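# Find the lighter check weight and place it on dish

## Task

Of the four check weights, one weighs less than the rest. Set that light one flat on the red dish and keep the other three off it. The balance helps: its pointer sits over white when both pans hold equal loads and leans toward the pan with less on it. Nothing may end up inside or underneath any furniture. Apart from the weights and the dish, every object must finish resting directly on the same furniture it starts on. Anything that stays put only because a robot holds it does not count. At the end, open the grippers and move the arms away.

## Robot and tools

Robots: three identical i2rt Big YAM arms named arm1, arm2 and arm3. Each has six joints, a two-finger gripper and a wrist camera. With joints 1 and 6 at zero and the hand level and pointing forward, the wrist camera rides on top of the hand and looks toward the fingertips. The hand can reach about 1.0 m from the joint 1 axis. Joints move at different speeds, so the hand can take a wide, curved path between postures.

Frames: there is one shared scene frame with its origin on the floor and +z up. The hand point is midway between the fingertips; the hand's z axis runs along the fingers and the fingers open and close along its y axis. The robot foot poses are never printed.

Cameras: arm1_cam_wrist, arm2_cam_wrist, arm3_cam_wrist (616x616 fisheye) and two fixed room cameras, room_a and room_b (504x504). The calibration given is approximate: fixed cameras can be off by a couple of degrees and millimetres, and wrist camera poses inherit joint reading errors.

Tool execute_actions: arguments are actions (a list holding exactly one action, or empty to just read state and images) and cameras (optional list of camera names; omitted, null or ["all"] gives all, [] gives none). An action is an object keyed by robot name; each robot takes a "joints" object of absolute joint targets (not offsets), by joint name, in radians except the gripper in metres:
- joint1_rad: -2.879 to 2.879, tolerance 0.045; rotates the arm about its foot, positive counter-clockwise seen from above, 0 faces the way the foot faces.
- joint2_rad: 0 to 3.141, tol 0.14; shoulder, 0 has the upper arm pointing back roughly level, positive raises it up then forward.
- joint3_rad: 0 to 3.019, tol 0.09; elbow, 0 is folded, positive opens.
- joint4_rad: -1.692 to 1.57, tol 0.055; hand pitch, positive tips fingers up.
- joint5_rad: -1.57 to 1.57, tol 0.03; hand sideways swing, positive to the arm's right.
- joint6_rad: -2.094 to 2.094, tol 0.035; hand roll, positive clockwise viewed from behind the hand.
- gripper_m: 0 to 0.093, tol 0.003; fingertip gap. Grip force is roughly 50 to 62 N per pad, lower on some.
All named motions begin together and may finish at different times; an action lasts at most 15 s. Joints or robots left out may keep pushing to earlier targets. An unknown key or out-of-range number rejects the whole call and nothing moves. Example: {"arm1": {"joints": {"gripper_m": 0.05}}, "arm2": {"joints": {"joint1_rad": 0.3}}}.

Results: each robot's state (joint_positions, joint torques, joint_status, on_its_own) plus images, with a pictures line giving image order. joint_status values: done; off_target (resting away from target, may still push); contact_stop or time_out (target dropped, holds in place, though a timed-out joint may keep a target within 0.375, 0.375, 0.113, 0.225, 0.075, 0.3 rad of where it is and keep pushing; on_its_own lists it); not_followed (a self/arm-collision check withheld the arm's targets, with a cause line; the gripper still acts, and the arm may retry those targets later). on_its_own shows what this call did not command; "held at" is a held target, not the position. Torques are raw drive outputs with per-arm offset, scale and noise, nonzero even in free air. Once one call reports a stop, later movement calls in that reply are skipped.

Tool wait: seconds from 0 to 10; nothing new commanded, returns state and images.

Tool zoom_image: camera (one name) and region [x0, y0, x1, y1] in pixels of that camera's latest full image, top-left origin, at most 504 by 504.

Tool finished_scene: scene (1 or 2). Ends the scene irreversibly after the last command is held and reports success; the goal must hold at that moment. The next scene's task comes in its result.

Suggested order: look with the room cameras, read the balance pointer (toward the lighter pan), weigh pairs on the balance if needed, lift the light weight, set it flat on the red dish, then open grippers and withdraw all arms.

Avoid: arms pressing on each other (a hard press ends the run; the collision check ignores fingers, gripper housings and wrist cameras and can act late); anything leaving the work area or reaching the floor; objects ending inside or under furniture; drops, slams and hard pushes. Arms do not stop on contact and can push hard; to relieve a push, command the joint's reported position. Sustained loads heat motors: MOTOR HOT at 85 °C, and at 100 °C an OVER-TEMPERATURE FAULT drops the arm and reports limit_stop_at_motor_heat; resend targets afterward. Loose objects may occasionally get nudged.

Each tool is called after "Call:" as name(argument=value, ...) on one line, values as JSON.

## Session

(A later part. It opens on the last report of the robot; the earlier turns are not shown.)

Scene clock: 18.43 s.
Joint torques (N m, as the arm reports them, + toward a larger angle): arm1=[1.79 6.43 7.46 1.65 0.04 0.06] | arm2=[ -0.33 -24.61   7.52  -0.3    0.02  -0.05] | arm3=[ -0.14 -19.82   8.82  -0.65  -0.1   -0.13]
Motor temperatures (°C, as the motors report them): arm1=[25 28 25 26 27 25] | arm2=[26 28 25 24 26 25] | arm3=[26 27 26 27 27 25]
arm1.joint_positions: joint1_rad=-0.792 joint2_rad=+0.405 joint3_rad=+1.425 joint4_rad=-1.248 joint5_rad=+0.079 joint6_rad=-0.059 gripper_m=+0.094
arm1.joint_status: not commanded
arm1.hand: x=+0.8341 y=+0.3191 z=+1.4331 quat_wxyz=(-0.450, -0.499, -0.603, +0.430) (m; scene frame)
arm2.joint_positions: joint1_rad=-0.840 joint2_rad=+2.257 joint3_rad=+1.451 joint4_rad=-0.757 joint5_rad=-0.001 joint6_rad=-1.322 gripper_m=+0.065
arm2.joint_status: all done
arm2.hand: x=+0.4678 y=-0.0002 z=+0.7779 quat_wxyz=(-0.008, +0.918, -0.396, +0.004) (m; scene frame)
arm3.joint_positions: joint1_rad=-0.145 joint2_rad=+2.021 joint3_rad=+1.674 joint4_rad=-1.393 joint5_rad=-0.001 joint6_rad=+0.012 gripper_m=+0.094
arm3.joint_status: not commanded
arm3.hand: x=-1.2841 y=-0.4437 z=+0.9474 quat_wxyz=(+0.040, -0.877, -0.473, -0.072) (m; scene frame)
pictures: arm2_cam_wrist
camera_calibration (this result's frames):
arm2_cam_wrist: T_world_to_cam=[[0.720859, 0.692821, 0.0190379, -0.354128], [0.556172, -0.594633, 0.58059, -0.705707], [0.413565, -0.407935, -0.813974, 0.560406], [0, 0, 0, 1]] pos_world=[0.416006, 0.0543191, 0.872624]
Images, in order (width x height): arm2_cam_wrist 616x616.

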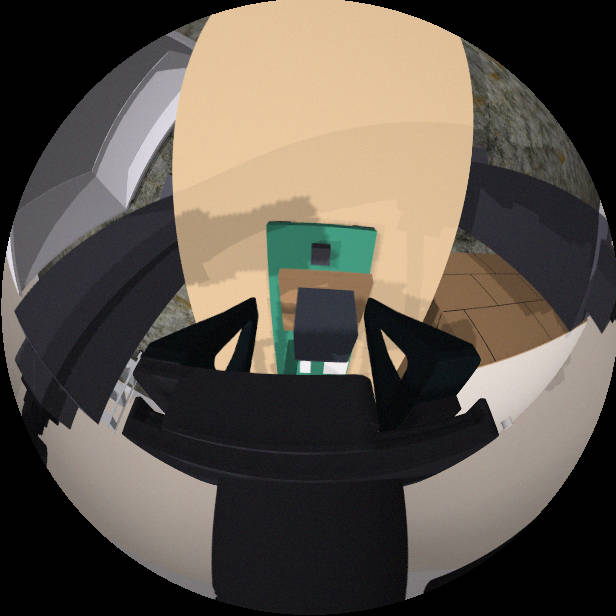

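Call:
execute_actions(actions=[{"arm2":{"joints":{"joint2_rad":2.257,"joint3_rad":1.535,"joint4_rad":-0.80}}}], cameras=["arm2_cam_wrist"])

Call:
zoom_image(camera="arm2_cam_wrist", region=[230, 240, 390, 400])

Scene clock: 19.30 s.
Joint torques (N m, as the arm reports them, + toward a larger angle): arm1=[1.2  5.89 7.71 1.77 0.02 0.02] | arm2=[ -0.09 -21.89   7.56  -0.14   0.02  -0.05] | arm3=[ -0.17 -19.92   8.81  -0.66  -0.1   -0.12]
Motor temperatures (°C, as the motors report them): arm1=[25 28 25 26 27 25] | arm2=[26 28 25 24 26 25] | arm3=[26 27 26 27 27 25]
arm1.joint_positions: joint1_rad=-0.792 joint2_rad=+0.405 joint3_rad=+1.425 joint4_rad=-1.248 joint5_rad=+0.079 joint6_rad=-0.059 gripper_m=+0.094
arm1.joint_status: not commanded
arm1.hand: x=+0.8341 y=+0.3191 z=+1.4331 quat_wxyz=(-0.450, -0.499, -0.603, +0.430) (m; scene frame)
arm2.joint_positions: joint1_rad=-0.840 joint2_rad=+2.257 joint3_rad=+1.495 joint4_rad=-0.790 joint5_rad=-0.001 joint6_rad=-1.322 gripper_m=+0.065
arm2.joint_status: all done
arm2.hand: x=+0.4755 y=+0.0121 z=+0.7900 quat_wxyz=(-0.014, +0.918, -0.396, +0.005) (m; scene frame)
arm3.joint_positions: joint1_rad=-0.145 joint2_rad=+2.021 joint3_rad=+1.674 joint4_rad=-1.393 joint5_rad=-0.001 joint6_rad=+0.012 gripper_m=+0.094
arm3.joint_status: not commanded
arm3.hand: x=-1.2841 y=-0.4437 z=+0.9474 quat_wxyz=(+0.040, -0.877, -0.473, -0.072) (m; scene frame)
pictures: arm2_cam_wrist
camera_calibration (this result's frames):
arm2_cam_wrist: T_world_to_cam=[[0.720658, 0.692634, 0.0301514, -0.377133], [0.552661, -0.600192, 0.578217, -0.706064], [0.41859, -0.400034, -0.815325, 0.570617], [0, 0, 0, 1]] pos_world=[0.423144, 0.065707, 0.884868]
Images, in order (width x height): arm2_cam_wrist 616x616.

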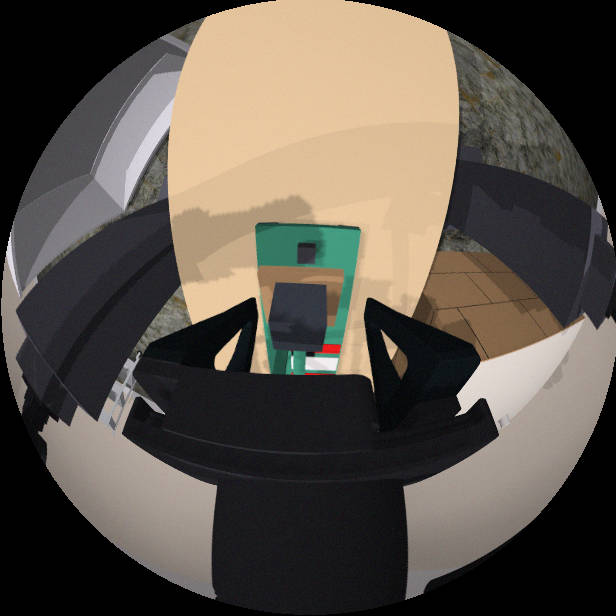

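Region (230, 240, 390, 400) of arm2_cam_wrist's 616x616 image, scaled by 3.150, with more detail than that image has.

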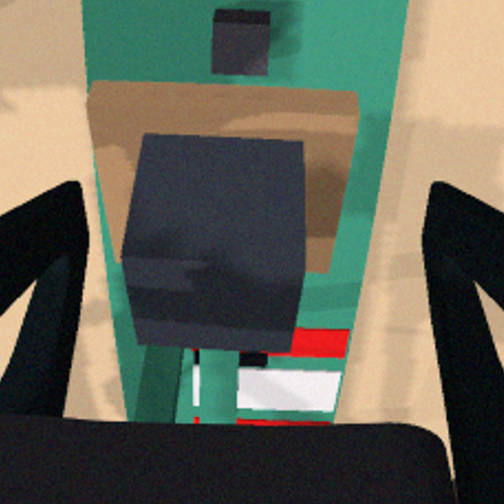

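Call:
execute_actions(actions=[{"arm2":{"joints":{"joint2_rad":2.293,"joint4_rad":-0.83}}}], cameras=["arm2_cam_wrist"])

Call:
zoom_image(camera="arm2_cam_wrist", region=[230, 240, 390, 400])

Scene clock: 20.27 s.
Joint torques (N m, as the arm reports them, + toward a larger angle): arm1=[ 1.56  6.06  7.74  1.59  0.04 -0.02] | arm2=[ -0.05 -18.78   7.46  -0.26   0.02  -0.05] | arm3=[ -0.07 -19.83   8.79  -0.65  -0.1   -0.13]
Motor temperatures (°C, as the motors report them): arm1=[25 28 25 26 27 25] | arm2=[26 28 25 24 26 25] | arm3=[26 27 26 27 27 25]
arm1.joint_positions: joint1_rad=-0.792 joint2_rad=+0.405 joint3_rad=+1.425 joint4_rad=-1.248 joint5_rad=+0.079 joint6_rad=-0.059 gripper_m=+0.094
arm1.joint_status: not commanded
arm1.hand: x=+0.8341 y=+0.3191 z=+1.4331 quat_wxyz=(-0.450, -0.499, -0.603, +0.430) (m; scene frame)
arm2.joint_positions: joint1_rad=-0.840 joint2_rad=+2.261 joint3_rad=+1.495 joint4_rad=-0.819 joint5_rad=-0.001 joint6_rad=-1.322 gripper_m=+0.065
arm2.joint_status: all done
arm2.hand: x=+0.4711 y=+0.0051 z=+0.7877 quat_wxyz=(+0.003, +0.918, -0.396, +0.002) (m; scene frame)
arm3.joint_positions: joint1_rad=-0.145 joint2_rad=+2.021 joint3_rad=+1.674 joint4_rad=-1.393 joint5_rad=-0.001 joint6_rad=+0.012 gripper_m=+0.094
arm3.joint_status: not commanded
arm3.hand: x=-1.2841 y=-0.4437 z=+0.9474 quat_wxyz=(+0.040, -0.877, -0.473, -0.072) (m; scene frame)
pictures: arm2_cam_wrist
camera_calibration (this result's frames):
arm2_cam_wrist: T_world_to_cam=[[0.721052, 0.692876, -0.00245348, -0.343524], [0.563, -0.583824, 0.584962, -0.716779], [0.403874, -0.423169, -0.811057, 0.571511], [0, 0, 0, 1]] pos_world=[0.420427, 0.0613928, 0.881974]
Images, in order (width x height): arm2_cam_wrist 616x616.

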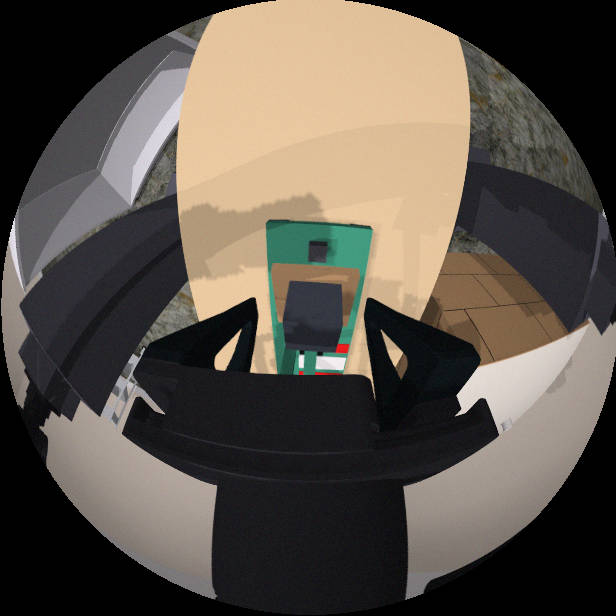

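Region (230, 240, 390, 400) of arm2_cam_wrist's 616x616 image, scaled by 3.150, with more detail than that image has.

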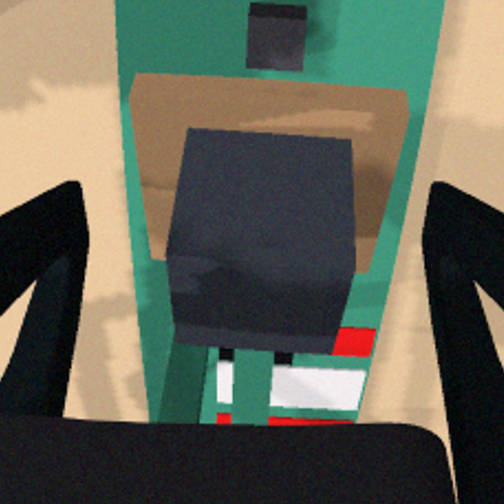

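Centred. Try the grip here.

Call:
execute_actions(actions=[{"arm2":{"joints":{"joint2_rad":2.27,"gripper_m":0.02}}}], cameras=["arm2_cam_wrist"])

Call:
zoom_image(camera="arm2_cam_wrist", region=[230, 240, 390, 400])

Scene clock: 21.00 s.
Joint torques (N m, as the arm reports them, + toward a larger angle): arm1=[1.82 5.98 7.79 1.65 0.08 0.02] | arm2=[ -0.31 -21.01   7.45  -0.24   0.03  -0.05] | arm3=[ -0.13 -19.87   8.79  -0.66  -0.1   -0.13]
Motor temperatures (°C, as the motors report them): arm1=[25 28 25 26 27 25] | arm2=[26 28 25 24 26 25] | arm3=[26 27 26 27 27 25]
arm1.joint_positions: joint1_rad=-0.792 joint2_rad=+0.405 joint3_rad=+1.425 joint4_rad=-1.248 joint5_rad=+0.079 joint6_rad=-0.059 gripper_m=+0.094
arm1.joint_status: not commanded
arm1.hand: x=+0.8341 y=+0.3191 z=+1.4331 quat_wxyz=(-0.450, -0.499, -0.603, +0.430) (m; scene frame)
arm2.joint_positions: joint1_rad=-0.840 joint2_rad=+2.261 joint3_rad=+1.495 joint4_rad=-0.820 joint5_rad=-0.001 joint6_rad=-1.322 gripper_m=+0.030
arm2.joint_status: gripper_m off_target (ended at +0.030, target +0.020); the others done
arm2.hand: x=+0.4710 y=+0.0050 z=+0.7877 quat_wxyz=(+0.003, +0.918, -0.396, +0.002) (m; scene frame)
arm3.joint_positions: joint1_rad=-0.145 joint2_rad=+2.021 joint3_rad=+1.674 joint4_rad=-1.393 joint5_rad=-0.001 joint6_rad=+0.012 gripper_m=+0.094
arm3.joint_status: not commanded
arm3.hand: x=-1.2841 y=-0.4437 z=+0.9474 quat_wxyz=(+0.040, -0.877, -0.473, -0.072) (m; scene frame)
pictures: arm2_cam_wrist
camera_calibration (this result's frames):
arm2_cam_wrist: T_world_to_cam=[[0.721053, 0.692874, -0.00282404, -0.343141], [0.563119, -0.583637, 0.585035, -0.716911], [0.403707, -0.423432, -0.811003, 0.571536], [0, 0, 0, 1]] pos_world=[0.420396, 0.0613441, 0.881966]
Images, in order (width x height): arm2_cam_wrist 616x616.

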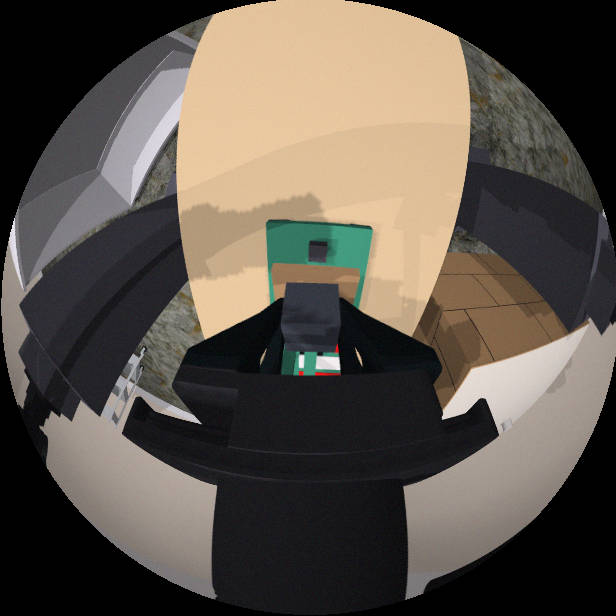

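Region (230, 240, 390, 400) of arm2_cam_wrist's 616x616 image, scaled by 3.150, with more detail than that image has.

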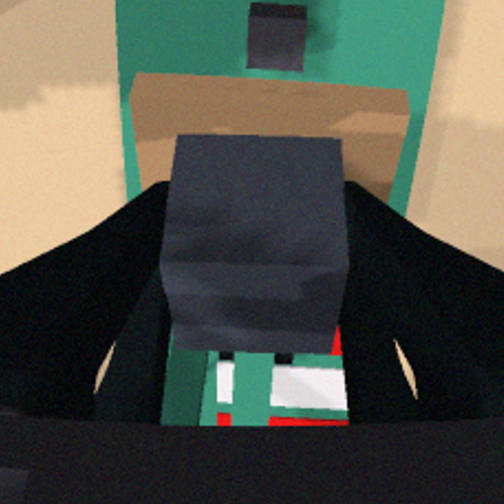

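Call:
execute_actions(actions=[{"arm2":{"joints":{"joint2_rad":1.95,"joint3_rad":1.63,"joint4_rad":-1.2}}}], cameras=["arm2_cam_wrist","room_b"])

Scene clock: 22.50 s.
Joint torques (N m, as the arm reports them, + toward a larger angle): arm1=[1.89 5.63 7.76 1.88 0.02 0.07] | arm2=[ -0.05 -18.45   8.15  -0.13   0.02  -0.04] | arm3=[ -0.18 -19.87   8.79  -0.65  -0.1   -0.12]
Motor temperatures (°C, as the motors report them): arm1=[25 28 25 26 27 25] | arm2=[26 28 26 24 26 25] | arm3=[26 27 26 27 27 25]
arm1.joint_positions: joint1_rad=-0.792 joint2_rad=+0.405 joint3_rad=+1.425 joint4_rad=-1.248 joint5_rad=+0.079 joint6_rad=-0.059 gripper_m=+0.094
arm1.joint_status: not commanded
arm1.hand: x=+0.8341 y=+0.3191 z=+1.4331 quat_wxyz=(-0.450, -0.499, -0.603, +0.430) (m; scene frame)
arm2.joint_positions: joint1_rad=-0.840 joint2_rad=+1.931 joint3_rad=+1.606 joint4_rad=-1.190 joint5_rad=-0.001 joint6_rad=-1.322 gripper_m=+0.030
arm2.joint_status: all done
arm2.hand: x=+0.4728 y=+0.0104 z=+1.0126 quat_wxyz=(-0.032, +0.918, -0.396, +0.008) (m; scene frame)
arm3.joint_positions: joint1_rad=-0.145 joint2_rad=+2.021 joint3_rad=+1.674 joint4_rad=-1.393 joint5_rad=-0.001 joint6_rad=+0.012 gripper_m=+0.094
arm3.joint_status: not commanded
arm3.hand: x=-1.2841 y=-0.4437 z=+0.9474 quat_wxyz=(+0.040, -0.877, -0.473, -0.072) (m; scene frame)
pictures: arm2_cam_wrist, room_b
camera_calibration (this result's frames):
arm2_cam_wrist: T_world_to_cam=[[0.719545, 0.691297, 0.066052, -0.416525], [0.541415, -0.618004, 0.570035, -0.820539], [0.434884, -0.374404, -0.818961, 0.748328], [0, 0, 0, 1]] pos_world=[0.418525, 0.0610233, 1.1081]
Images, in order (width x height): arm2_cam_wrist 616x616, room_b 504x504.

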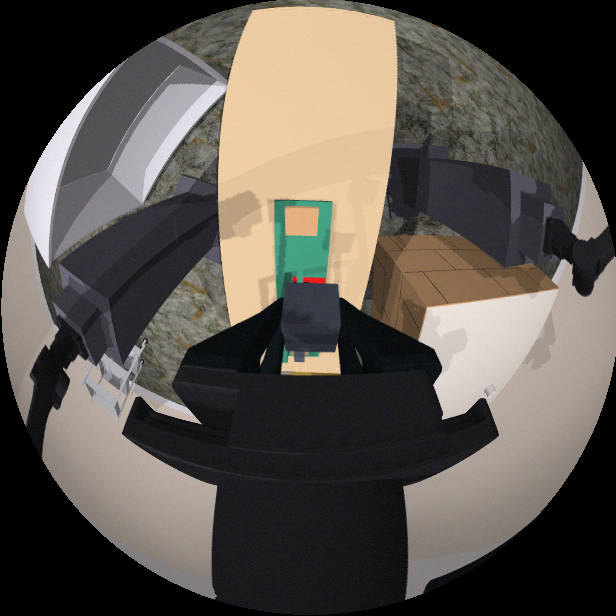

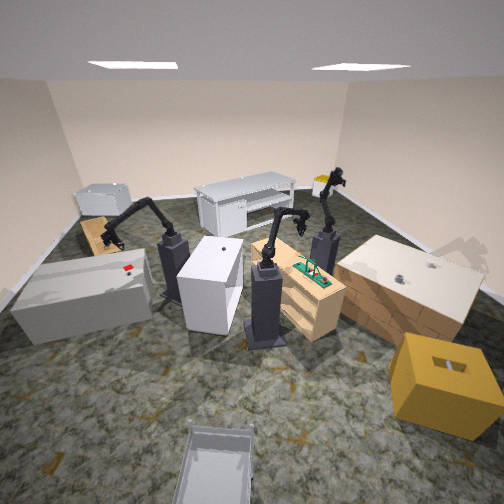

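Call:
zoom_image(camera="room_b", region=[340, 230, 490, 340])

Call:
zoom_image(camera="room_b", region=[70, 190, 340, 340])

Region (340, 230, 490, 340) of room_b's 504x504 image, scaled by 3.360, with more detail than that image has; it fills the top 370 rows of this view, and the rest is white.

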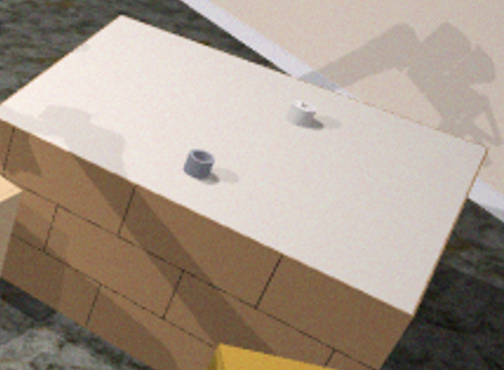

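Region (70, 190, 340, 340) of room_b's 504x504 image, scaled by 1.867, with more detail than that image has.

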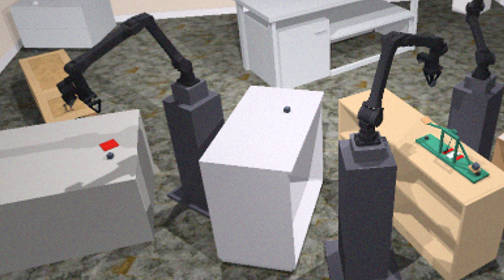

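Call:
execute_actions(actions=[{"arm2":{"joints":{"joint1_rad":1.045,"joint6_rad":-1.322}},"arm3":{"joints":{"joint1_rad":-0.52,"joint4_rad":-1.3}}}], cameras=["arm2_cam_wrist","arm3_cam_wrist","room_b"])

Scene clock: 26.03 s.
Joint torques (N m, as the arm reports them, + toward a larger angle): arm1=[1.36 5.95 7.68 1.73 0.07 0.03] | arm2=[ -0.52 -19.28   8.14  -0.15  -0.01   0.04] | arm3=[  0.14 -20.02   8.94   0.12  -0.18  -0.11]
Motor temperatures (°C, as the motors report them): arm1=[25 28 25 26 27 25] | arm2=[26 28 26 24 26 25] | arm3=[26 27 26 27 27 25]
arm1.joint_positions: joint1_rad=-0.792 joint2_rad=+0.405 joint3_rad=+1.425 joint4_rad=-1.248 joint5_rad=+0.079 joint6_rad=-0.059 gripper_m=+0.094
arm1.joint_status: not commanded
arm1.hand: x=+0.8341 y=+0.3191 z=+1.4331 quat_wxyz=(-0.450, -0.499, -0.603, +0.430) (m; scene frame)
arm2.joint_positions: joint1_rad=+1.048 joint2_rad=+1.936 joint3_rad=+1.606 joint4_rad=-1.190 joint5_rad=+0.000 joint6_rad=-1.322 gripper_m=+0.030
arm2.joint_status: all done
arm2.hand: x=-0.4219 y=-0.3449 z=+0.9983 quat_wxyz=(-0.017, +0.859, +0.511, -0.012) (m; scene frame)
arm3.joint_positions: joint1_rad=-0.521 joint2_rad=+2.021 joint3_rad=+1.674 joint4_rad=-1.306 joint5_rad=+0.001 joint6_rad=+0.010 gripper_m=+0.094
arm3.joint_status: all done
arm3.hand: x=-1.4550 y=-0.3104 z=+0.9448 quat_wxyz=(+0.012, -0.952, -0.302, -0.037) (m; scene frame)
pictures: arm2_cam_wrist, arm3_cam_wrist, room_b
camera_calibration (this result's frames):
arm2_cam_wrist: T_world_to_cam=[[-0.882445, 0.468448, 0.0429834, -0.255912], [0.404648, 0.709299, 0.577196, -0.154624], [0.239899, 0.526737, -0.815474, 1.21771], [0, 0, 0, 1]] pos_world=[-0.455387, -0.411856, 1.09326]
arm3_cam_wrist: T_world_to_cam=[[-0.575598, 0.817709, -0.00618395, -0.576672], [0.618805, 0.440505, 0.650412, 0.426543], [0.534572, 0.370549, -0.759557, 1.73145], [0, 0, 0, 1]] pos_world=[-1.52146, -0.357932, 1.03414]
Images, in order (width x height): arm2_cam_wrist 616x616, arm3_cam_wrist 616x616, room_b 504x504.

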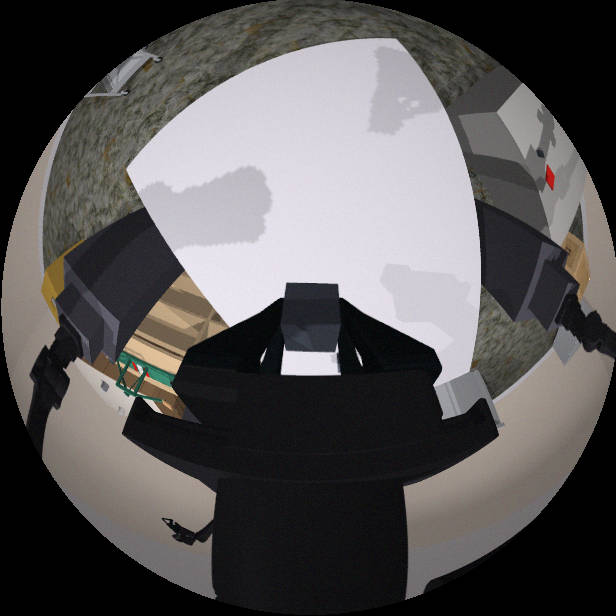

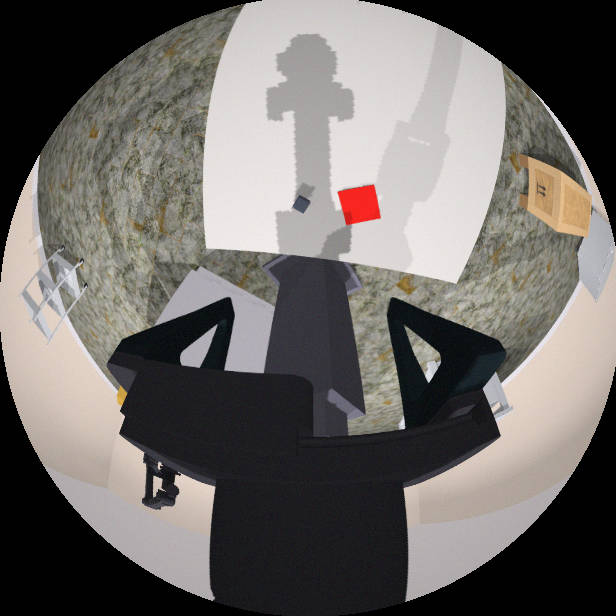

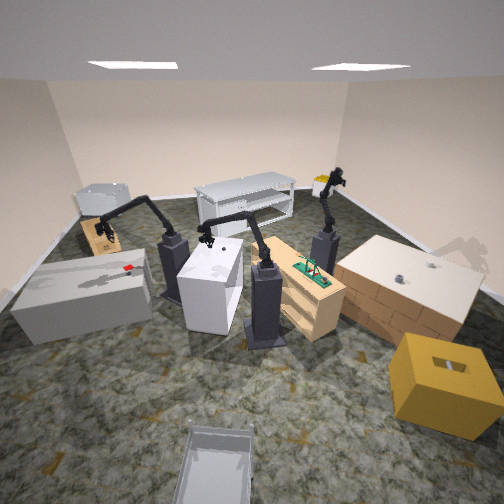

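Call:
execute_actions(actions=[{"arm2":{"joints":{"joint2_rad":2.14,"joint3_rad":1.495,"joint4_rad":-0.89}},"arm3":{"joints":{"joint1_rad":-0.73}}}], cameras=["arm2_cam_wrist","arm3_cam_wrist","room_b"])

Scene clock: 28.10 s.
Joint torques (N m, as the arm reports them, + toward a larger angle): arm1=[2.44 5.97 7.49 1.68 0.02 0.03] | arm2=[ -0.31 -23.92   6.11   0.52  -0.02   0.03] | arm3=[  0.58 -20.02   8.95   0.12  -0.2   -0.11]
Motor temperatures (°C, as the motors report them): arm1=[25 28 25 26 27 25] | arm2=[26 28 26 24 26 25] | arm3=[26 28 26 27 27 25]
arm1.joint_positions: joint1_rad=-0.792 joint2_rad=+0.405 joint3_rad=+1.425 joint4_rad=-1.248 joint5_rad=+0.079 joint6_rad=-0.059 gripper_m=+0.094
arm1.joint_status: not commanded
arm1.hand: x=+0.8341 y=+0.3191 z=+1.4331 quat_wxyz=(-0.450, -0.499, -0.603, +0.430) (m; scene frame)
arm2.joint_positions: joint1_rad=+1.048 joint2_rad=+2.167 joint3_rad=+1.481 joint4_rad=-0.901 joint5_rad=+0.000 joint6_rad=-1.322 gripper_m=+0.030
arm2.joint_status: all done
arm2.hand: x=-0.4086 y=-0.3469 z=+0.8260 quat_wxyz=(+0.006, +0.859, +0.511, +0.011) (m; scene frame)
arm3.joint_positions: joint1_rad=-0.736 joint2_rad=+2.021 joint3_rad=+1.674 joint4_rad=-1.306 joint5_rad=+0.002 joint6_rad=+0.010 gripper_m=+0.094
arm3.joint_status: all done
arm3.hand: x=-1.5171 y=-0.2010 z=+0.9447 quat_wxyz=(+0.008, -0.979, -0.199, -0.038) (m; scene frame)
pictures: arm2_cam_wrist, arm3_cam_wrist, room_b
camera_calibration (this result's frames):
arm2_cam_wrist: T_world_to_cam=[[-0.882921, 0.469048, -0.0211082, -0.182876], [0.367634, 0.718588, 0.59032, -0.0818182], [0.292056, 0.513445, -0.806894, 1.08474], [0, 0, 0, 1]] pos_world=[-0.448192, -0.412385, 0.919712]
arm3_cam_wrist: T_world_to_cam=[[-0.388127, 0.921581, -0.00673383, -0.396091], [0.698169, 0.29879, 0.650603, 0.508608], [0.601596, 0.247815, -0.759388, 1.80085], [0, 0, 0, 1]] pos_world=[-1.59221, -0.233216, 1.03398]
Images, in order (width x height): arm2_cam_wrist 616x616, arm3_cam_wrist 616x616, room_b 504x504.

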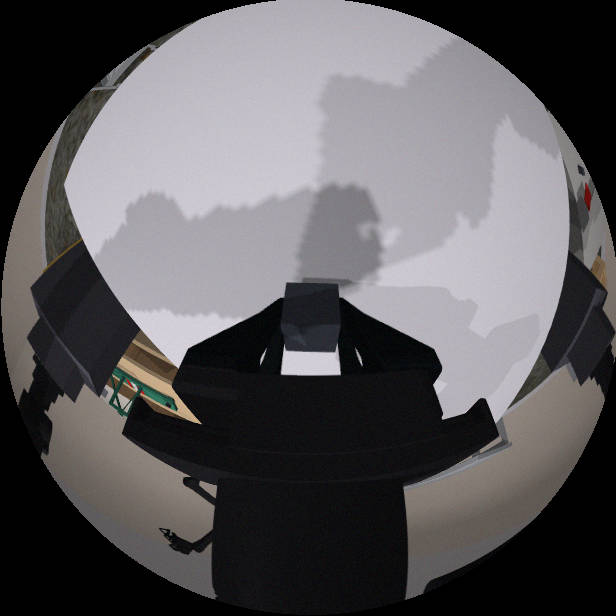

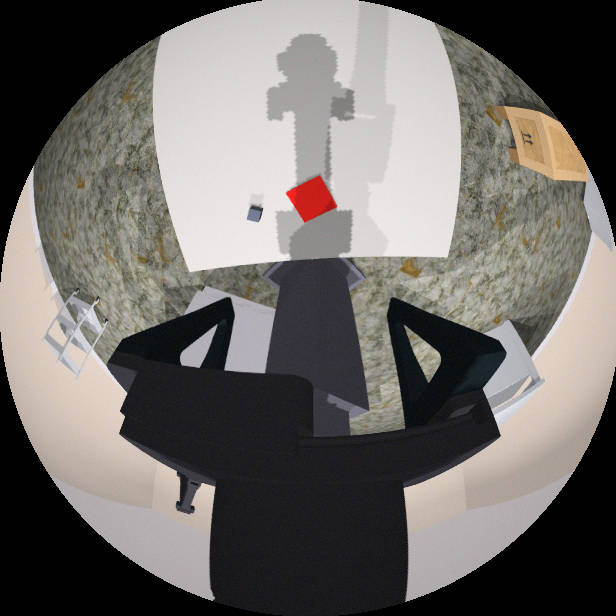

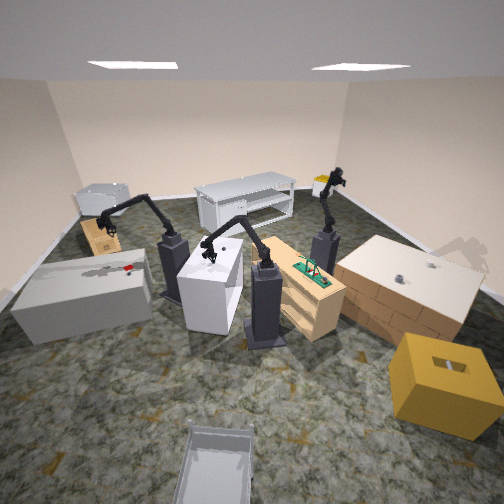

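Call:
execute_actions(actions=[{"arm2":{"joints":{"joint2_rad":2.225,"joint4_rad":-0.858}}}], cameras=["arm2_cam_wrist","room_b"])

Call:
zoom_image(camera="room_b", region=[170, 210, 270, 300])

Scene clock: 29.03 s.
Joint torques (N m, as the arm reports them, + toward a larger angle): arm1=[ 2.22  6.61  7.76  1.82  0.03 -0.01] | arm2=[ -0.17 -17.28   5.95   0.51  -0.02   0.03] | arm3=[  0.74 -19.98   8.93   0.13  -0.2   -0.11]
Motor temperatures (°C, as the motors report them): arm1=[25 28 25 26 27 25] | arm2=[26 28 26 24 26 25] | arm3=[26 28 26 27 27 25]
arm1.joint_positions: joint1_rad=-0.792 joint2_rad=+0.405 joint3_rad=+1.425 joint4_rad=-1.248 joint5_rad=+0.079 joint6_rad=-0.059 gripper_m=+0.094
arm1.joint_status: not commanded
arm1.hand: x=+0.8341 y=+0.3191 z=+1.4331 quat_wxyz=(-0.450, -0.499, -0.603, +0.430) (m; scene frame)
arm2.joint_positions: joint1_rad=+1.048 joint2_rad=+2.181 joint3_rad=+1.481 joint4_rad=-0.867 joint5_rad=+0.000 joint6_rad=-1.322 gripper_m=+0.030
arm2.joint_status: all done
arm2.hand: x=-0.4138 y=-0.3459 z=+0.8184 quat_wxyz=(-0.001, +0.859, +0.512, +0.004) (m; scene frame)
arm3.joint_positions: joint1_rad=-0.736 joint2_rad=+2.021 joint3_rad=+1.674 joint4_rad=-1.306 joint5_rad=+0.002 joint6_rad=+0.010 gripper_m=+0.094
arm3.joint_status: not commanded
arm3.hand: x=-1.5171 y=-0.2010 z=+0.9447 quat_wxyz=(+0.008, -0.979, -0.199, -0.038) (m; scene frame)
pictures: arm2_cam_wrist, room_b
camera_calibration (this result's frames):
arm2_cam_wrist: T_world_to_cam=[[-0.883389, 0.468639, -0.00156493, -0.204454], [0.378843, 0.716081, 0.586265, -0.0690925], [0.275867, 0.517307, -0.810118, 1.07683], [0, 0, 0, 1]] pos_world=[-0.4515, -0.411762, 0.912549]
Images, in order (width x height): arm2_cam_wrist 616x616, room_b 504x504.

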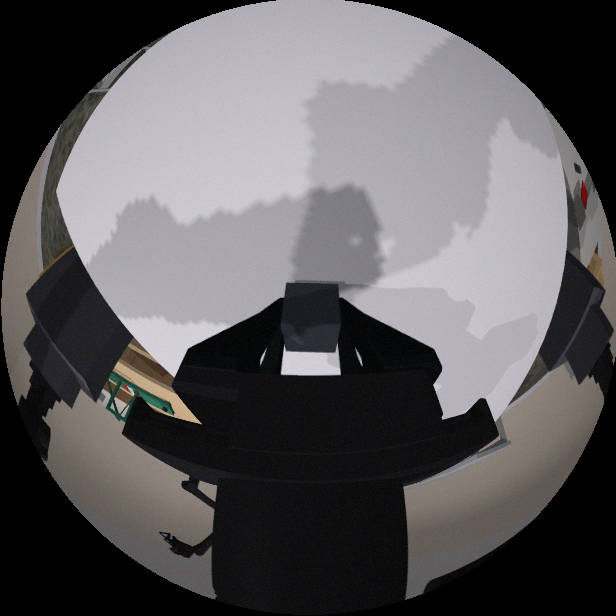

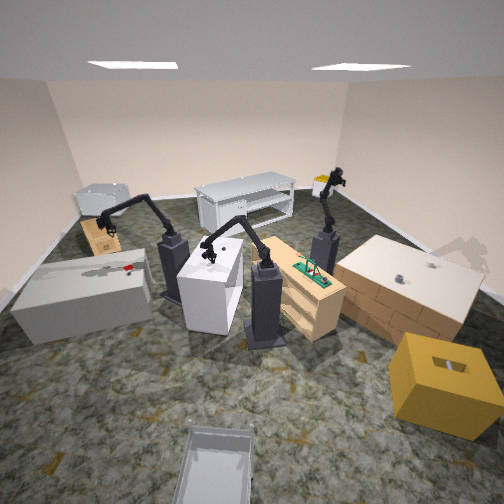

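Region (170, 210, 270, 300) of room_b's 504x504 image, scaled by 5.040, with more detail than that image has; it fills the top 454 rows of this view, and the rest is white.

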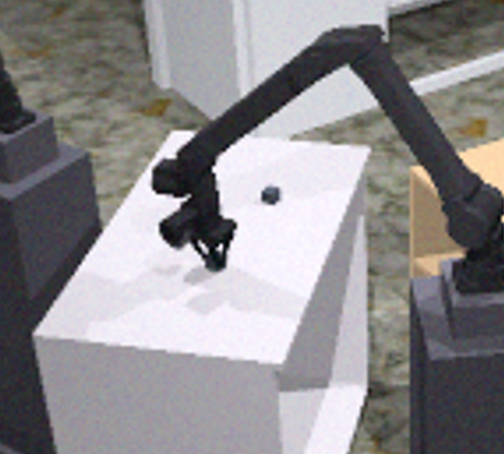

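Call:
execute_actions(actions=[{"arm2":{"joints":{"joint2_rad":2.19,"gripper_m":0.065}}}], cameras=["arm2_cam_wrist"])

Call:
zoom_image(camera="arm2_cam_wrist", region=[220, 230, 400, 410])

Scene clock: 30.20 s.
Joint torques (N m, as the arm reports them, + toward a larger angle): arm1=[1.91 5.21 7.54 1.78 0.07 0.05] | arm2=[ -0.34 -20.59   6.09   0.45  -0.02   0.03] | arm3=[  0.76 -20.05   8.95   0.1   -0.21  -0.11]
Motor temperatures (°C, as the motors report them): arm1=[25 28 26 26 27 25] | arm2=[26 28 26 24 26 25] | arm3=[26 28 26 27 27 25]
arm1.joint_positions: joint1_rad=-0.792 joint2_rad=+0.405 joint3_rad=+1.425 joint4_rad=-1.248 joint5_rad=+0.079 joint6_rad=-0.059 gripper_m=+0.094
arm1.joint_status: not commanded
arm1.hand: x=+0.8341 y=+0.3191 z=+1.4331 quat_wxyz=(-0.450, -0.499, -0.603, +0.430) (m; scene frame)
arm2.joint_positions: joint1_rad=+1.048 joint2_rad=+2.181 joint3_rad=+1.481 joint4_rad=-0.866 joint5_rad=+0.000 joint6_rad=-1.322 gripper_m=+0.065
arm2.joint_status: all done
arm2.hand: x=-0.4138 y=-0.3459 z=+0.8180 quat_wxyz=(-0.001, +0.859, +0.512, +0.004) (m; scene frame)
arm3.joint_positions: joint1_rad=-0.736 joint2_rad=+2.021 joint3_rad=+1.674 joint4_rad=-1.306 joint5_rad=+0.002 joint6_rad=+0.010 gripper_m=+0.094
arm3.joint_status: not commanded
arm3.hand: x=-1.5171 y=-0.2010 z=+0.9447 quat_wxyz=(+0.008, -0.979, -0.199, -0.038) (m; scene frame)
pictures: arm2_cam_wrist
camera_calibration (this result's frames):
arm2_cam_wrist: T_world_to_cam=[[-0.883389, 0.468639, -0.00156493, -0.204471], [0.378843, 0.716081, 0.586265, -0.0688392], [0.275867, 0.517307, -0.810118, 1.07648], [0, 0, 0, 1]] pos_world=[-0.451515, -0.411755, 0.912118]
Images, in order (width x height): arm2_cam_wrist 616x616.

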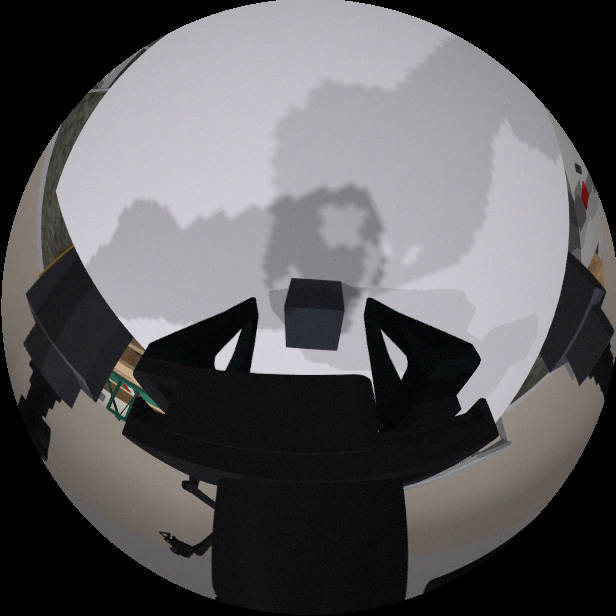

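Region (220, 230, 400, 410) of arm2_cam_wrist's 616x616 image, scaled by 2.800, with more detail than that image has.

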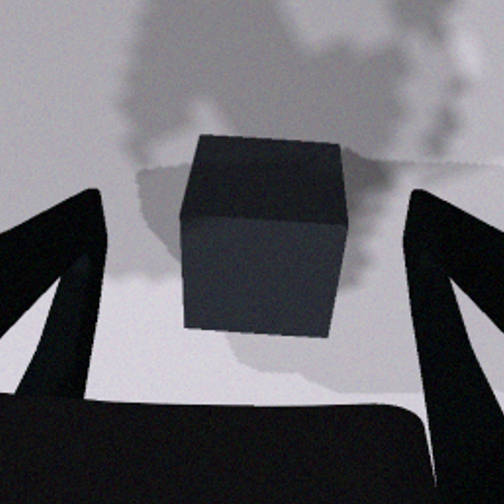

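Call:
execute_actions(actions=[{"arm2":{"joints":{"joint2_rad":1.85,"joint3_rad":1.62,"joint4_rad":-1.3}},"arm3":{"joints":{"joint1_rad":0.5,"joint2_rad":1.95,"joint4_rad":-1.3}}}], cameras=["room_b"])

Call:
execute_actions(actions=[{"arm2":{"joints":{"joint1_rad":-0.4}}}], cameras=["room_b"])

Scene clock: 32.07 s.
Joint torques (N m, as the arm reports them, + toward a larger angle): arm1=[1.51 5.74 7.58 1.56 0.   0.01] | arm2=[ -0.35 -16.86   7.98  -0.14  -0.02   0.04] | arm3=[ -0.13 -19.08   9.18  -0.02  -0.05  -0.1 ]
Motor temperatures (°C, as the motors report them): arm1=[25 28 26 26 27 25] | arm2=[26 28 26 24 26 25] | arm3=[26 28 26 27 27 25]
arm1.joint_positions: joint1_rad=-0.792 joint2_rad=+0.405 joint3_rad=+1.425 joint4_rad=-1.248 joint5_rad=+0.079 joint6_rad=-0.059 gripper_m=+0.094
arm1.joint_status: not commanded
arm1.hand: x=+0.8341 y=+0.3191 z=+1.4331 quat_wxyz=(-0.450, -0.499, -0.603, +0.430) (m; scene frame)
arm2.joint_positions: joint1_rad=+1.048 joint2_rad=+1.828 joint3_rad=+1.602 joint4_rad=-1.289 joint5_rad=+0.000 joint6_rad=-1.322 gripper_m=+0.065
arm2.joint_status: all done
arm2.hand: x=-0.3989 y=-0.3514 z=+1.0569 quat_wxyz=(-0.019, +0.859, +0.512, -0.014) (m; scene frame)
arm3.joint_positions: joint1_rad=+0.506 joint2_rad=+1.963 joint3_rad=+1.674 joint4_rad=-1.299 joint5_rad=-0.002 joint6_rad=+0.009 gripper_m=+0.094
arm3.joint_status: all done
arm3.hand: x=-0.9310 y=-0.5568 z=+0.9765 quat_wxyz=(+0.006, -0.681, -0.732, -0.004) (m; scene frame)
pictures: room_b
Images, in order (width x height): room_b 504x504.

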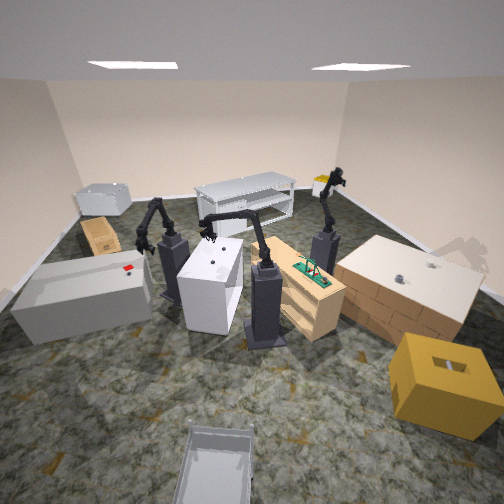

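Scene clock: 34.00 s.
Joint torques (N m, as the arm reports them, + toward a larger angle): arm1=[2.3  5.57 7.7  1.91 0.01 0.03] | arm2=[  0.5  -17.79   7.89  -0.13  -0.03   0.04] | arm3=[ -0.22 -19.01   9.15  -0.03  -0.05  -0.1 ]
Motor temperatures (°C, as the motors report them): arm1=[25 28 26 26 27 25] | arm2=[26 28 27 24 26 25] | arm3=[26 28 26 27 27 25]
arm1.joint_positions: joint1_rad=-0.792 joint2_rad=+0.405 joint3_rad=+1.425 joint4_rad=-1.248 joint5_rad=+0.079 joint6_rad=-0.059 gripper_m=+0.094
arm1.joint_status: not commanded
arm1.hand: x=+0.8341 y=+0.3191 z=+1.4331 quat_wxyz=(-0.450, -0.499, -0.603, +0.430) (m; scene frame)
arm2.joint_positions: joint1_rad=-0.406 joint2_rad=+1.833 joint3_rad=+1.602 joint4_rad=-1.289 joint5_rad=+0.000 joint6_rad=-1.322 gripper_m=+0.065
arm2.joint_status: all done
arm2.hand: x=+0.2284 y=+0.0733 z=+1.0623 quat_wxyz=(-0.029, +0.982, -0.188, +0.003) (m; scene frame)
arm3.joint_positions: joint1_rad=+0.506 joint2_rad=+1.963 joint3_rad=+1.674 joint4_rad=-1.299 joint5_rad=-0.002 joint6_rad=+0.009 gripper_m=+0.094
arm3.joint_status: not commanded
arm3.hand: x=-0.9310 y=-0.5568 z=+0.9765 quat_wxyz=(+0.006, -0.681, -0.732, -0.004) (m; scene frame)
pictures: room_b
Images, in order (width x height): room_b 504x504.

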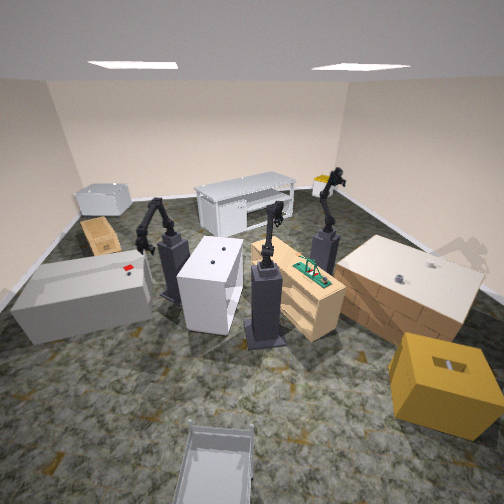

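Call:
execute_actions(actions=[{"arm3":{"joints":{"joint1_rad":1.41,"joint2_rad":2.15,"joint3_rad":1.91,"joint4_rad":-1.285,"joint6_rad":-0.08,"gripper_m":0.075}}}], cameras=["arm3_cam_wrist"])

Scene clock: 35.93 s.
Joint torques (N m, as the arm reports them, + toward a larger angle): arm1=[1.96 5.64 7.5  1.59 0.04 0.  ] | arm2=[  0.3  -17.49   7.98  -0.14  -0.03   0.04] | arm3=[  0.17 -21.49  10.51  -0.05  -0.06  -0.1 ]
Motor temperatures (°C, as the motors report them): arm1=[25 28 26 26 27 25] | arm2=[26 28 27 24 26 25] | arm3=[26 28 27 27 27 25]
arm1.joint_positions: joint1_rad=-0.792 joint2_rad=+0.405 joint3_rad=+1.425 joint4_rad=-1.248 joint5_rad=+0.079 joint6_rad=-0.059 gripper_m=+0.094
arm1.joint_status: not commanded
arm1.hand: x=+0.8341 y=+0.3191 z=+1.4331 quat_wxyz=(-0.450, -0.499, -0.603, +0.430) (m; scene frame)
arm2.joint_positions: joint1_rad=-0.406 joint2_rad=+1.833 joint3_rad=+1.602 joint4_rad=-1.289 joint5_rad=+0.000 joint6_rad=-1.322 gripper_m=+0.065
arm2.joint_status: not commanded
arm2.hand: x=+0.2284 y=+0.0733 z=+1.0623 quat_wxyz=(-0.029, +0.982, -0.188, +0.003) (m; scene frame)
arm3.joint_positions: joint1_rad=+1.413 joint2_rad=+2.167 joint3_rad=+1.861 joint4_rad=-1.285 joint5_rad=-0.001 joint6_rad=-0.070 gripper_m=+0.075
arm3.joint_status: all done
arm3.hand: x=-0.4362 y=-0.3254 z=+0.9192 quat_wxyz=(+0.011, -0.253, -0.967, -0.002) (m; scene frame)
pictures: arm3_cam_wrist
camera_calibration (this result's frames):
arm3_cam_wrist: T_world_to_cam=[[-0.490818, -0.871241, -0.00614376, -0.490822], [-0.694413, 0.386923, 0.606696, -0.730726], [-0.526201, 0.302044, -0.79491, 0.720478], [0, 0, 0, 1]] pos_world=[-0.369214, -0.362505, 1.01303]
Images, in order (width x height): arm3_cam_wrist 616x616.

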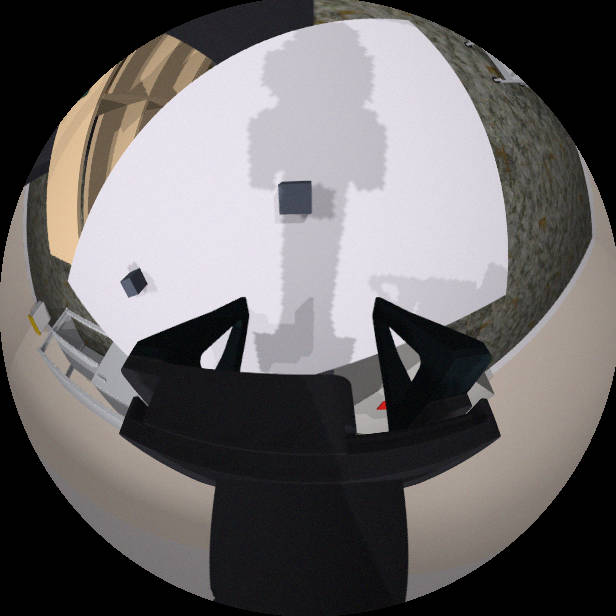

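Call:
execute_actions(actions=[{"arm3":{"joints":{"joint1_rad":1.445,"joint2_rad":2.31,"joint3_rad":2.005,"joint4_rad":-1.19}}}], cameras=["arm3_cam_wrist"])

Call:
zoom_image(camera="arm3_cam_wrist", region=[210, 180, 410, 380])

Scene clock: 37.30 s.
Joint torques (N m, as the arm reports them, + toward a larger angle): arm1=[2.11 5.61 7.84 1.76 0.07 0.01] | arm2=[  0.27 -17.53   7.98  -0.15  -0.03   0.04] | arm3=[  1.02 -22.85   9.85   0.33  -0.08  -0.1 ]
Motor temperatures (°C, as the motors report them): arm1=[25 28 26 26 27 25] | arm2=[26 28 27 24 26 25] | arm3=[26 28 27 27 27 25]
arm1.joint_positions: joint1_rad=-0.792 joint2_rad=+0.405 joint3_rad=+1.425 joint4_rad=-1.248 joint5_rad=+0.079 joint6_rad=-0.059 gripper_m=+0.094
arm1.joint_status: not commanded
arm1.hand: x=+0.8341 y=+0.3191 z=+1.4331 quat_wxyz=(-0.450, -0.499, -0.603, +0.430) (m; scene frame)
arm2.joint_positions: joint1_rad=-0.406 joint2_rad=+1.833 joint3_rad=+1.602 joint4_rad=-1.289 joint5_rad=+0.000 joint6_rad=-1.322 gripper_m=+0.065
arm2.joint_status: not commanded
arm2.hand: x=+0.2284 y=+0.0733 z=+1.0623 quat_wxyz=(-0.029, +0.982, -0.188, +0.003) (m; scene frame)
arm3.joint_positions: joint1_rad=+1.437 joint2_rad=+2.321 joint3_rad=+1.966 joint4_rad=-1.196 joint5_rad=-0.001 joint6_rad=-0.070 gripper_m=+0.075
arm3.joint_status: all done
arm3.hand: x=-0.3919 y=-0.3353 z=+0.8570 quat_wxyz=(-0.008, -0.242, -0.970, +0.004) (m; scene frame)
pictures: arm3_cam_wrist
camera_calibration (this result's frames):
arm3_cam_wrist: T_world_to_cam=[[-0.469759, -0.882788, -0.00339775, -0.47605], [-0.723455, 0.382762, 0.574548, -0.643574], [-0.505903, 0.272357, -0.818464, 0.715556], [0, 0, 0, 1]] pos_world=[-0.327224, -0.368802, 0.953804]
Images, in order (width x height): arm3_cam_wrist 616x616.

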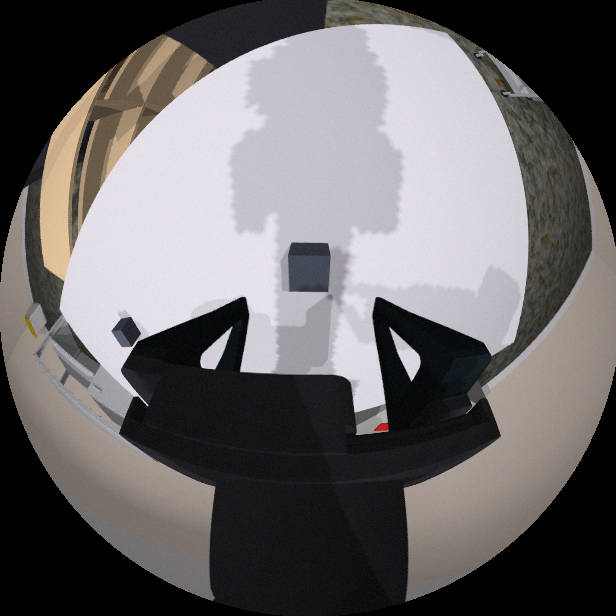

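Region (210, 180, 410, 380) of arm3_cam_wrist's 616x616 image, scaled by 2.520, with more detail than that image has.

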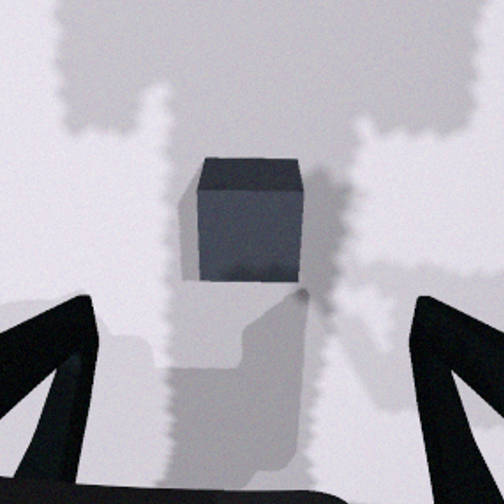

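Call:
execute_actions(actions=[{"arm3":{"joints":{"joint2_rad":2.405,"joint3_rad":1.915,"joint4_rad":-1.07}}}], cameras=["arm3_cam_wrist"])

Call:
zoom_image(camera="arm3_cam_wrist", region=[210, 220, 410, 420])

Scene clock: 38.43 s.
Joint torques (N m, as the arm reports them, + toward a larger angle): arm1=[ 1.86  5.29  7.68  1.83  0.02 -0.02] | arm2=[  0.3  -17.51   7.99  -0.14  -0.02   0.04] | arm3=[  0.73 -21.55   6.79   0.36  -0.14  -0.09]
Motor temperatures (°C, as the motors report them): arm1=[25 28 26 26 27 25] | arm2=[26 28 27 24 26 25] | arm3=[26 28 27 27 27 25]
arm1.joint_positions: joint1_rad=-0.792 joint2_rad=+0.405 joint3_rad=+1.425 joint4_rad=-1.248 joint5_rad=+0.079 joint6_rad=-0.059 gripper_m=+0.094
arm1.joint_status: not commanded
arm1.hand: x=+0.8341 y=+0.3191 z=+1.4331 quat_wxyz=(-0.450, -0.499, -0.603, +0.430) (m; scene frame)
arm2.joint_positions: joint1_rad=-0.406 joint2_rad=+1.833 joint3_rad=+1.602 joint4_rad=-1.289 joint5_rad=+0.000 joint6_rad=-1.322 gripper_m=+0.065
arm2.joint_status: not commanded
arm2.hand: x=+0.2284 y=+0.0733 z=+1.0623 quat_wxyz=(-0.029, +0.982, -0.188, +0.003) (m; scene frame)
arm3.joint_positions: joint1_rad=+1.438 joint2_rad=+2.396 joint3_rad=+1.917 joint4_rad=-1.077 joint5_rad=+0.000 joint6_rad=-0.071 gripper_m=+0.075
arm3.joint_status: all done
arm3.hand: x=-0.3950 y=-0.3331 z=+0.7902 quat_wxyz=(-0.006, -0.241, -0.971, +0.004) (m; scene frame)
pictures: arm3_cam_wrist
camera_calibration (this result's frames):
arm3_cam_wrist: T_world_to_cam=[[-0.468125, -0.883659, -0.00215821, -0.476402], [-0.721643, 0.380884, 0.578065, -0.610996], [-0.509991, 0.272164, -0.815988, 0.655055], [0, 0, 0, 1]] pos_world=[-0.329865, -0.366541, 0.886684]
Images, in order (width x height): arm3_cam_wrist 616x616.

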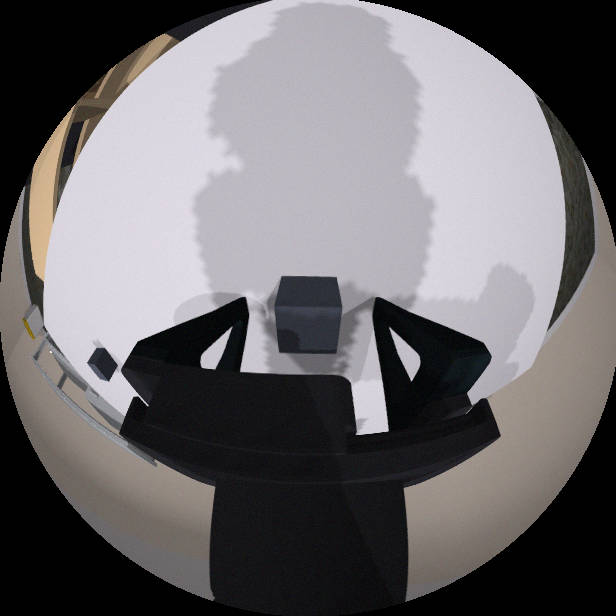

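Region (210, 220, 410, 420) of arm3_cam_wrist's 616x616 image, scaled by 2.520, with more detail than that image has.

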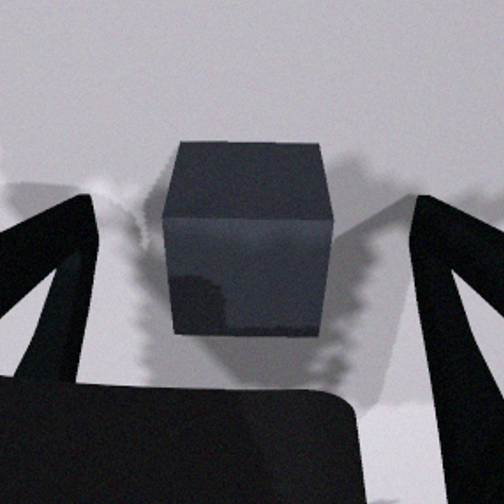

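Good. Grip.

Call:
execute_actions(actions=[{"arm3":{"joints":{"joint2_rad":2.396,"gripper_m":0.02}}}], cameras=["arm3_cam_wrist"])

Scene clock: 39.17 s.
Joint torques (N m, as the arm reports them, + toward a larger angle): arm1=[2.09 5.57 7.49 1.89 0.09 0.03] | arm2=[  0.4  -17.51   7.99  -0.14  -0.03   0.04] | arm3=[  0.67 -22.01   6.85   0.36  -0.13  -0.09]
Motor temperatures (°C, as the motors report them): arm1=[25 28 26 26 27 25] | arm2=[26 28 27 24 26 25] | arm3=[26 28 27 27 27 25]
arm1.joint_positions: joint1_rad=-0.792 joint2_rad=+0.405 joint3_rad=+1.425 joint4_rad=-1.248 joint5_rad=+0.079 joint6_rad=-0.059 gripper_m=+0.094
arm1.joint_status: not commanded
arm1.hand: x=+0.8341 y=+0.3191 z=+1.4331 quat_wxyz=(-0.450, -0.499, -0.603, +0.430) (m; scene frame)
arm2.joint_positions: joint1_rad=-0.406 joint2_rad=+1.833 joint3_rad=+1.602 joint4_rad=-1.289 joint5_rad=+0.000 joint6_rad=-1.322 gripper_m=+0.065
arm2.joint_status: not commanded
arm2.hand: x=+0.2284 y=+0.0733 z=+1.0623 quat_wxyz=(-0.029, +0.982, -0.188, +0.003) (m; scene frame)
arm3.joint_positions: joint1_rad=+1.438 joint2_rad=+2.396 joint3_rad=+1.917 joint4_rad=-1.077 joint5_rad=+0.000 joint6_rad=-0.071 gripper_m=+0.029
arm3.joint_status: gripper_m off_target (ended at +0.029, target +0.020); the others done
arm3.hand: x=-0.3950 y=-0.3331 z=+0.7902 quat_wxyz=(-0.006, -0.241, -0.971, +0.004) (m; scene frame)
pictures: arm3_cam_wrist
camera_calibration (this result's frames):
arm3_cam_wrist: T_world_to_cam=[[-0.468125, -0.883659, -0.00215821, -0.476402], [-0.721643, 0.380884, 0.578065, -0.610996], [-0.509991, 0.272164, -0.815988, 0.655055], [0, 0, 0, 1]] pos_world=[-0.329865, -0.366541, 0.886684]
Images, in order (width x height): arm3_cam_wrist 616x616.

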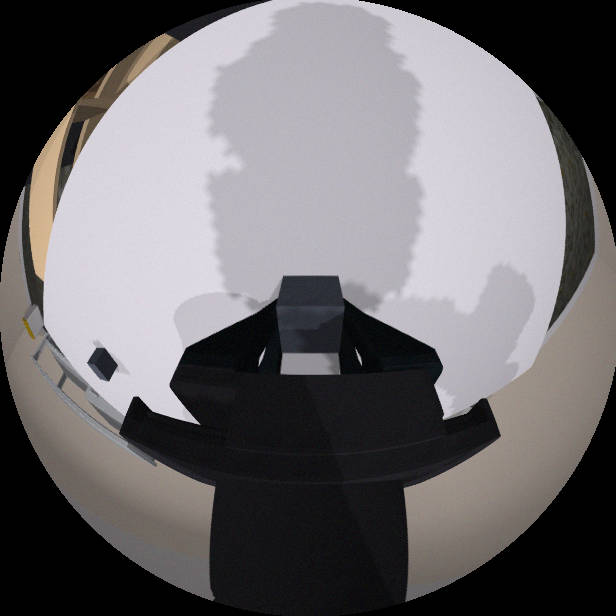

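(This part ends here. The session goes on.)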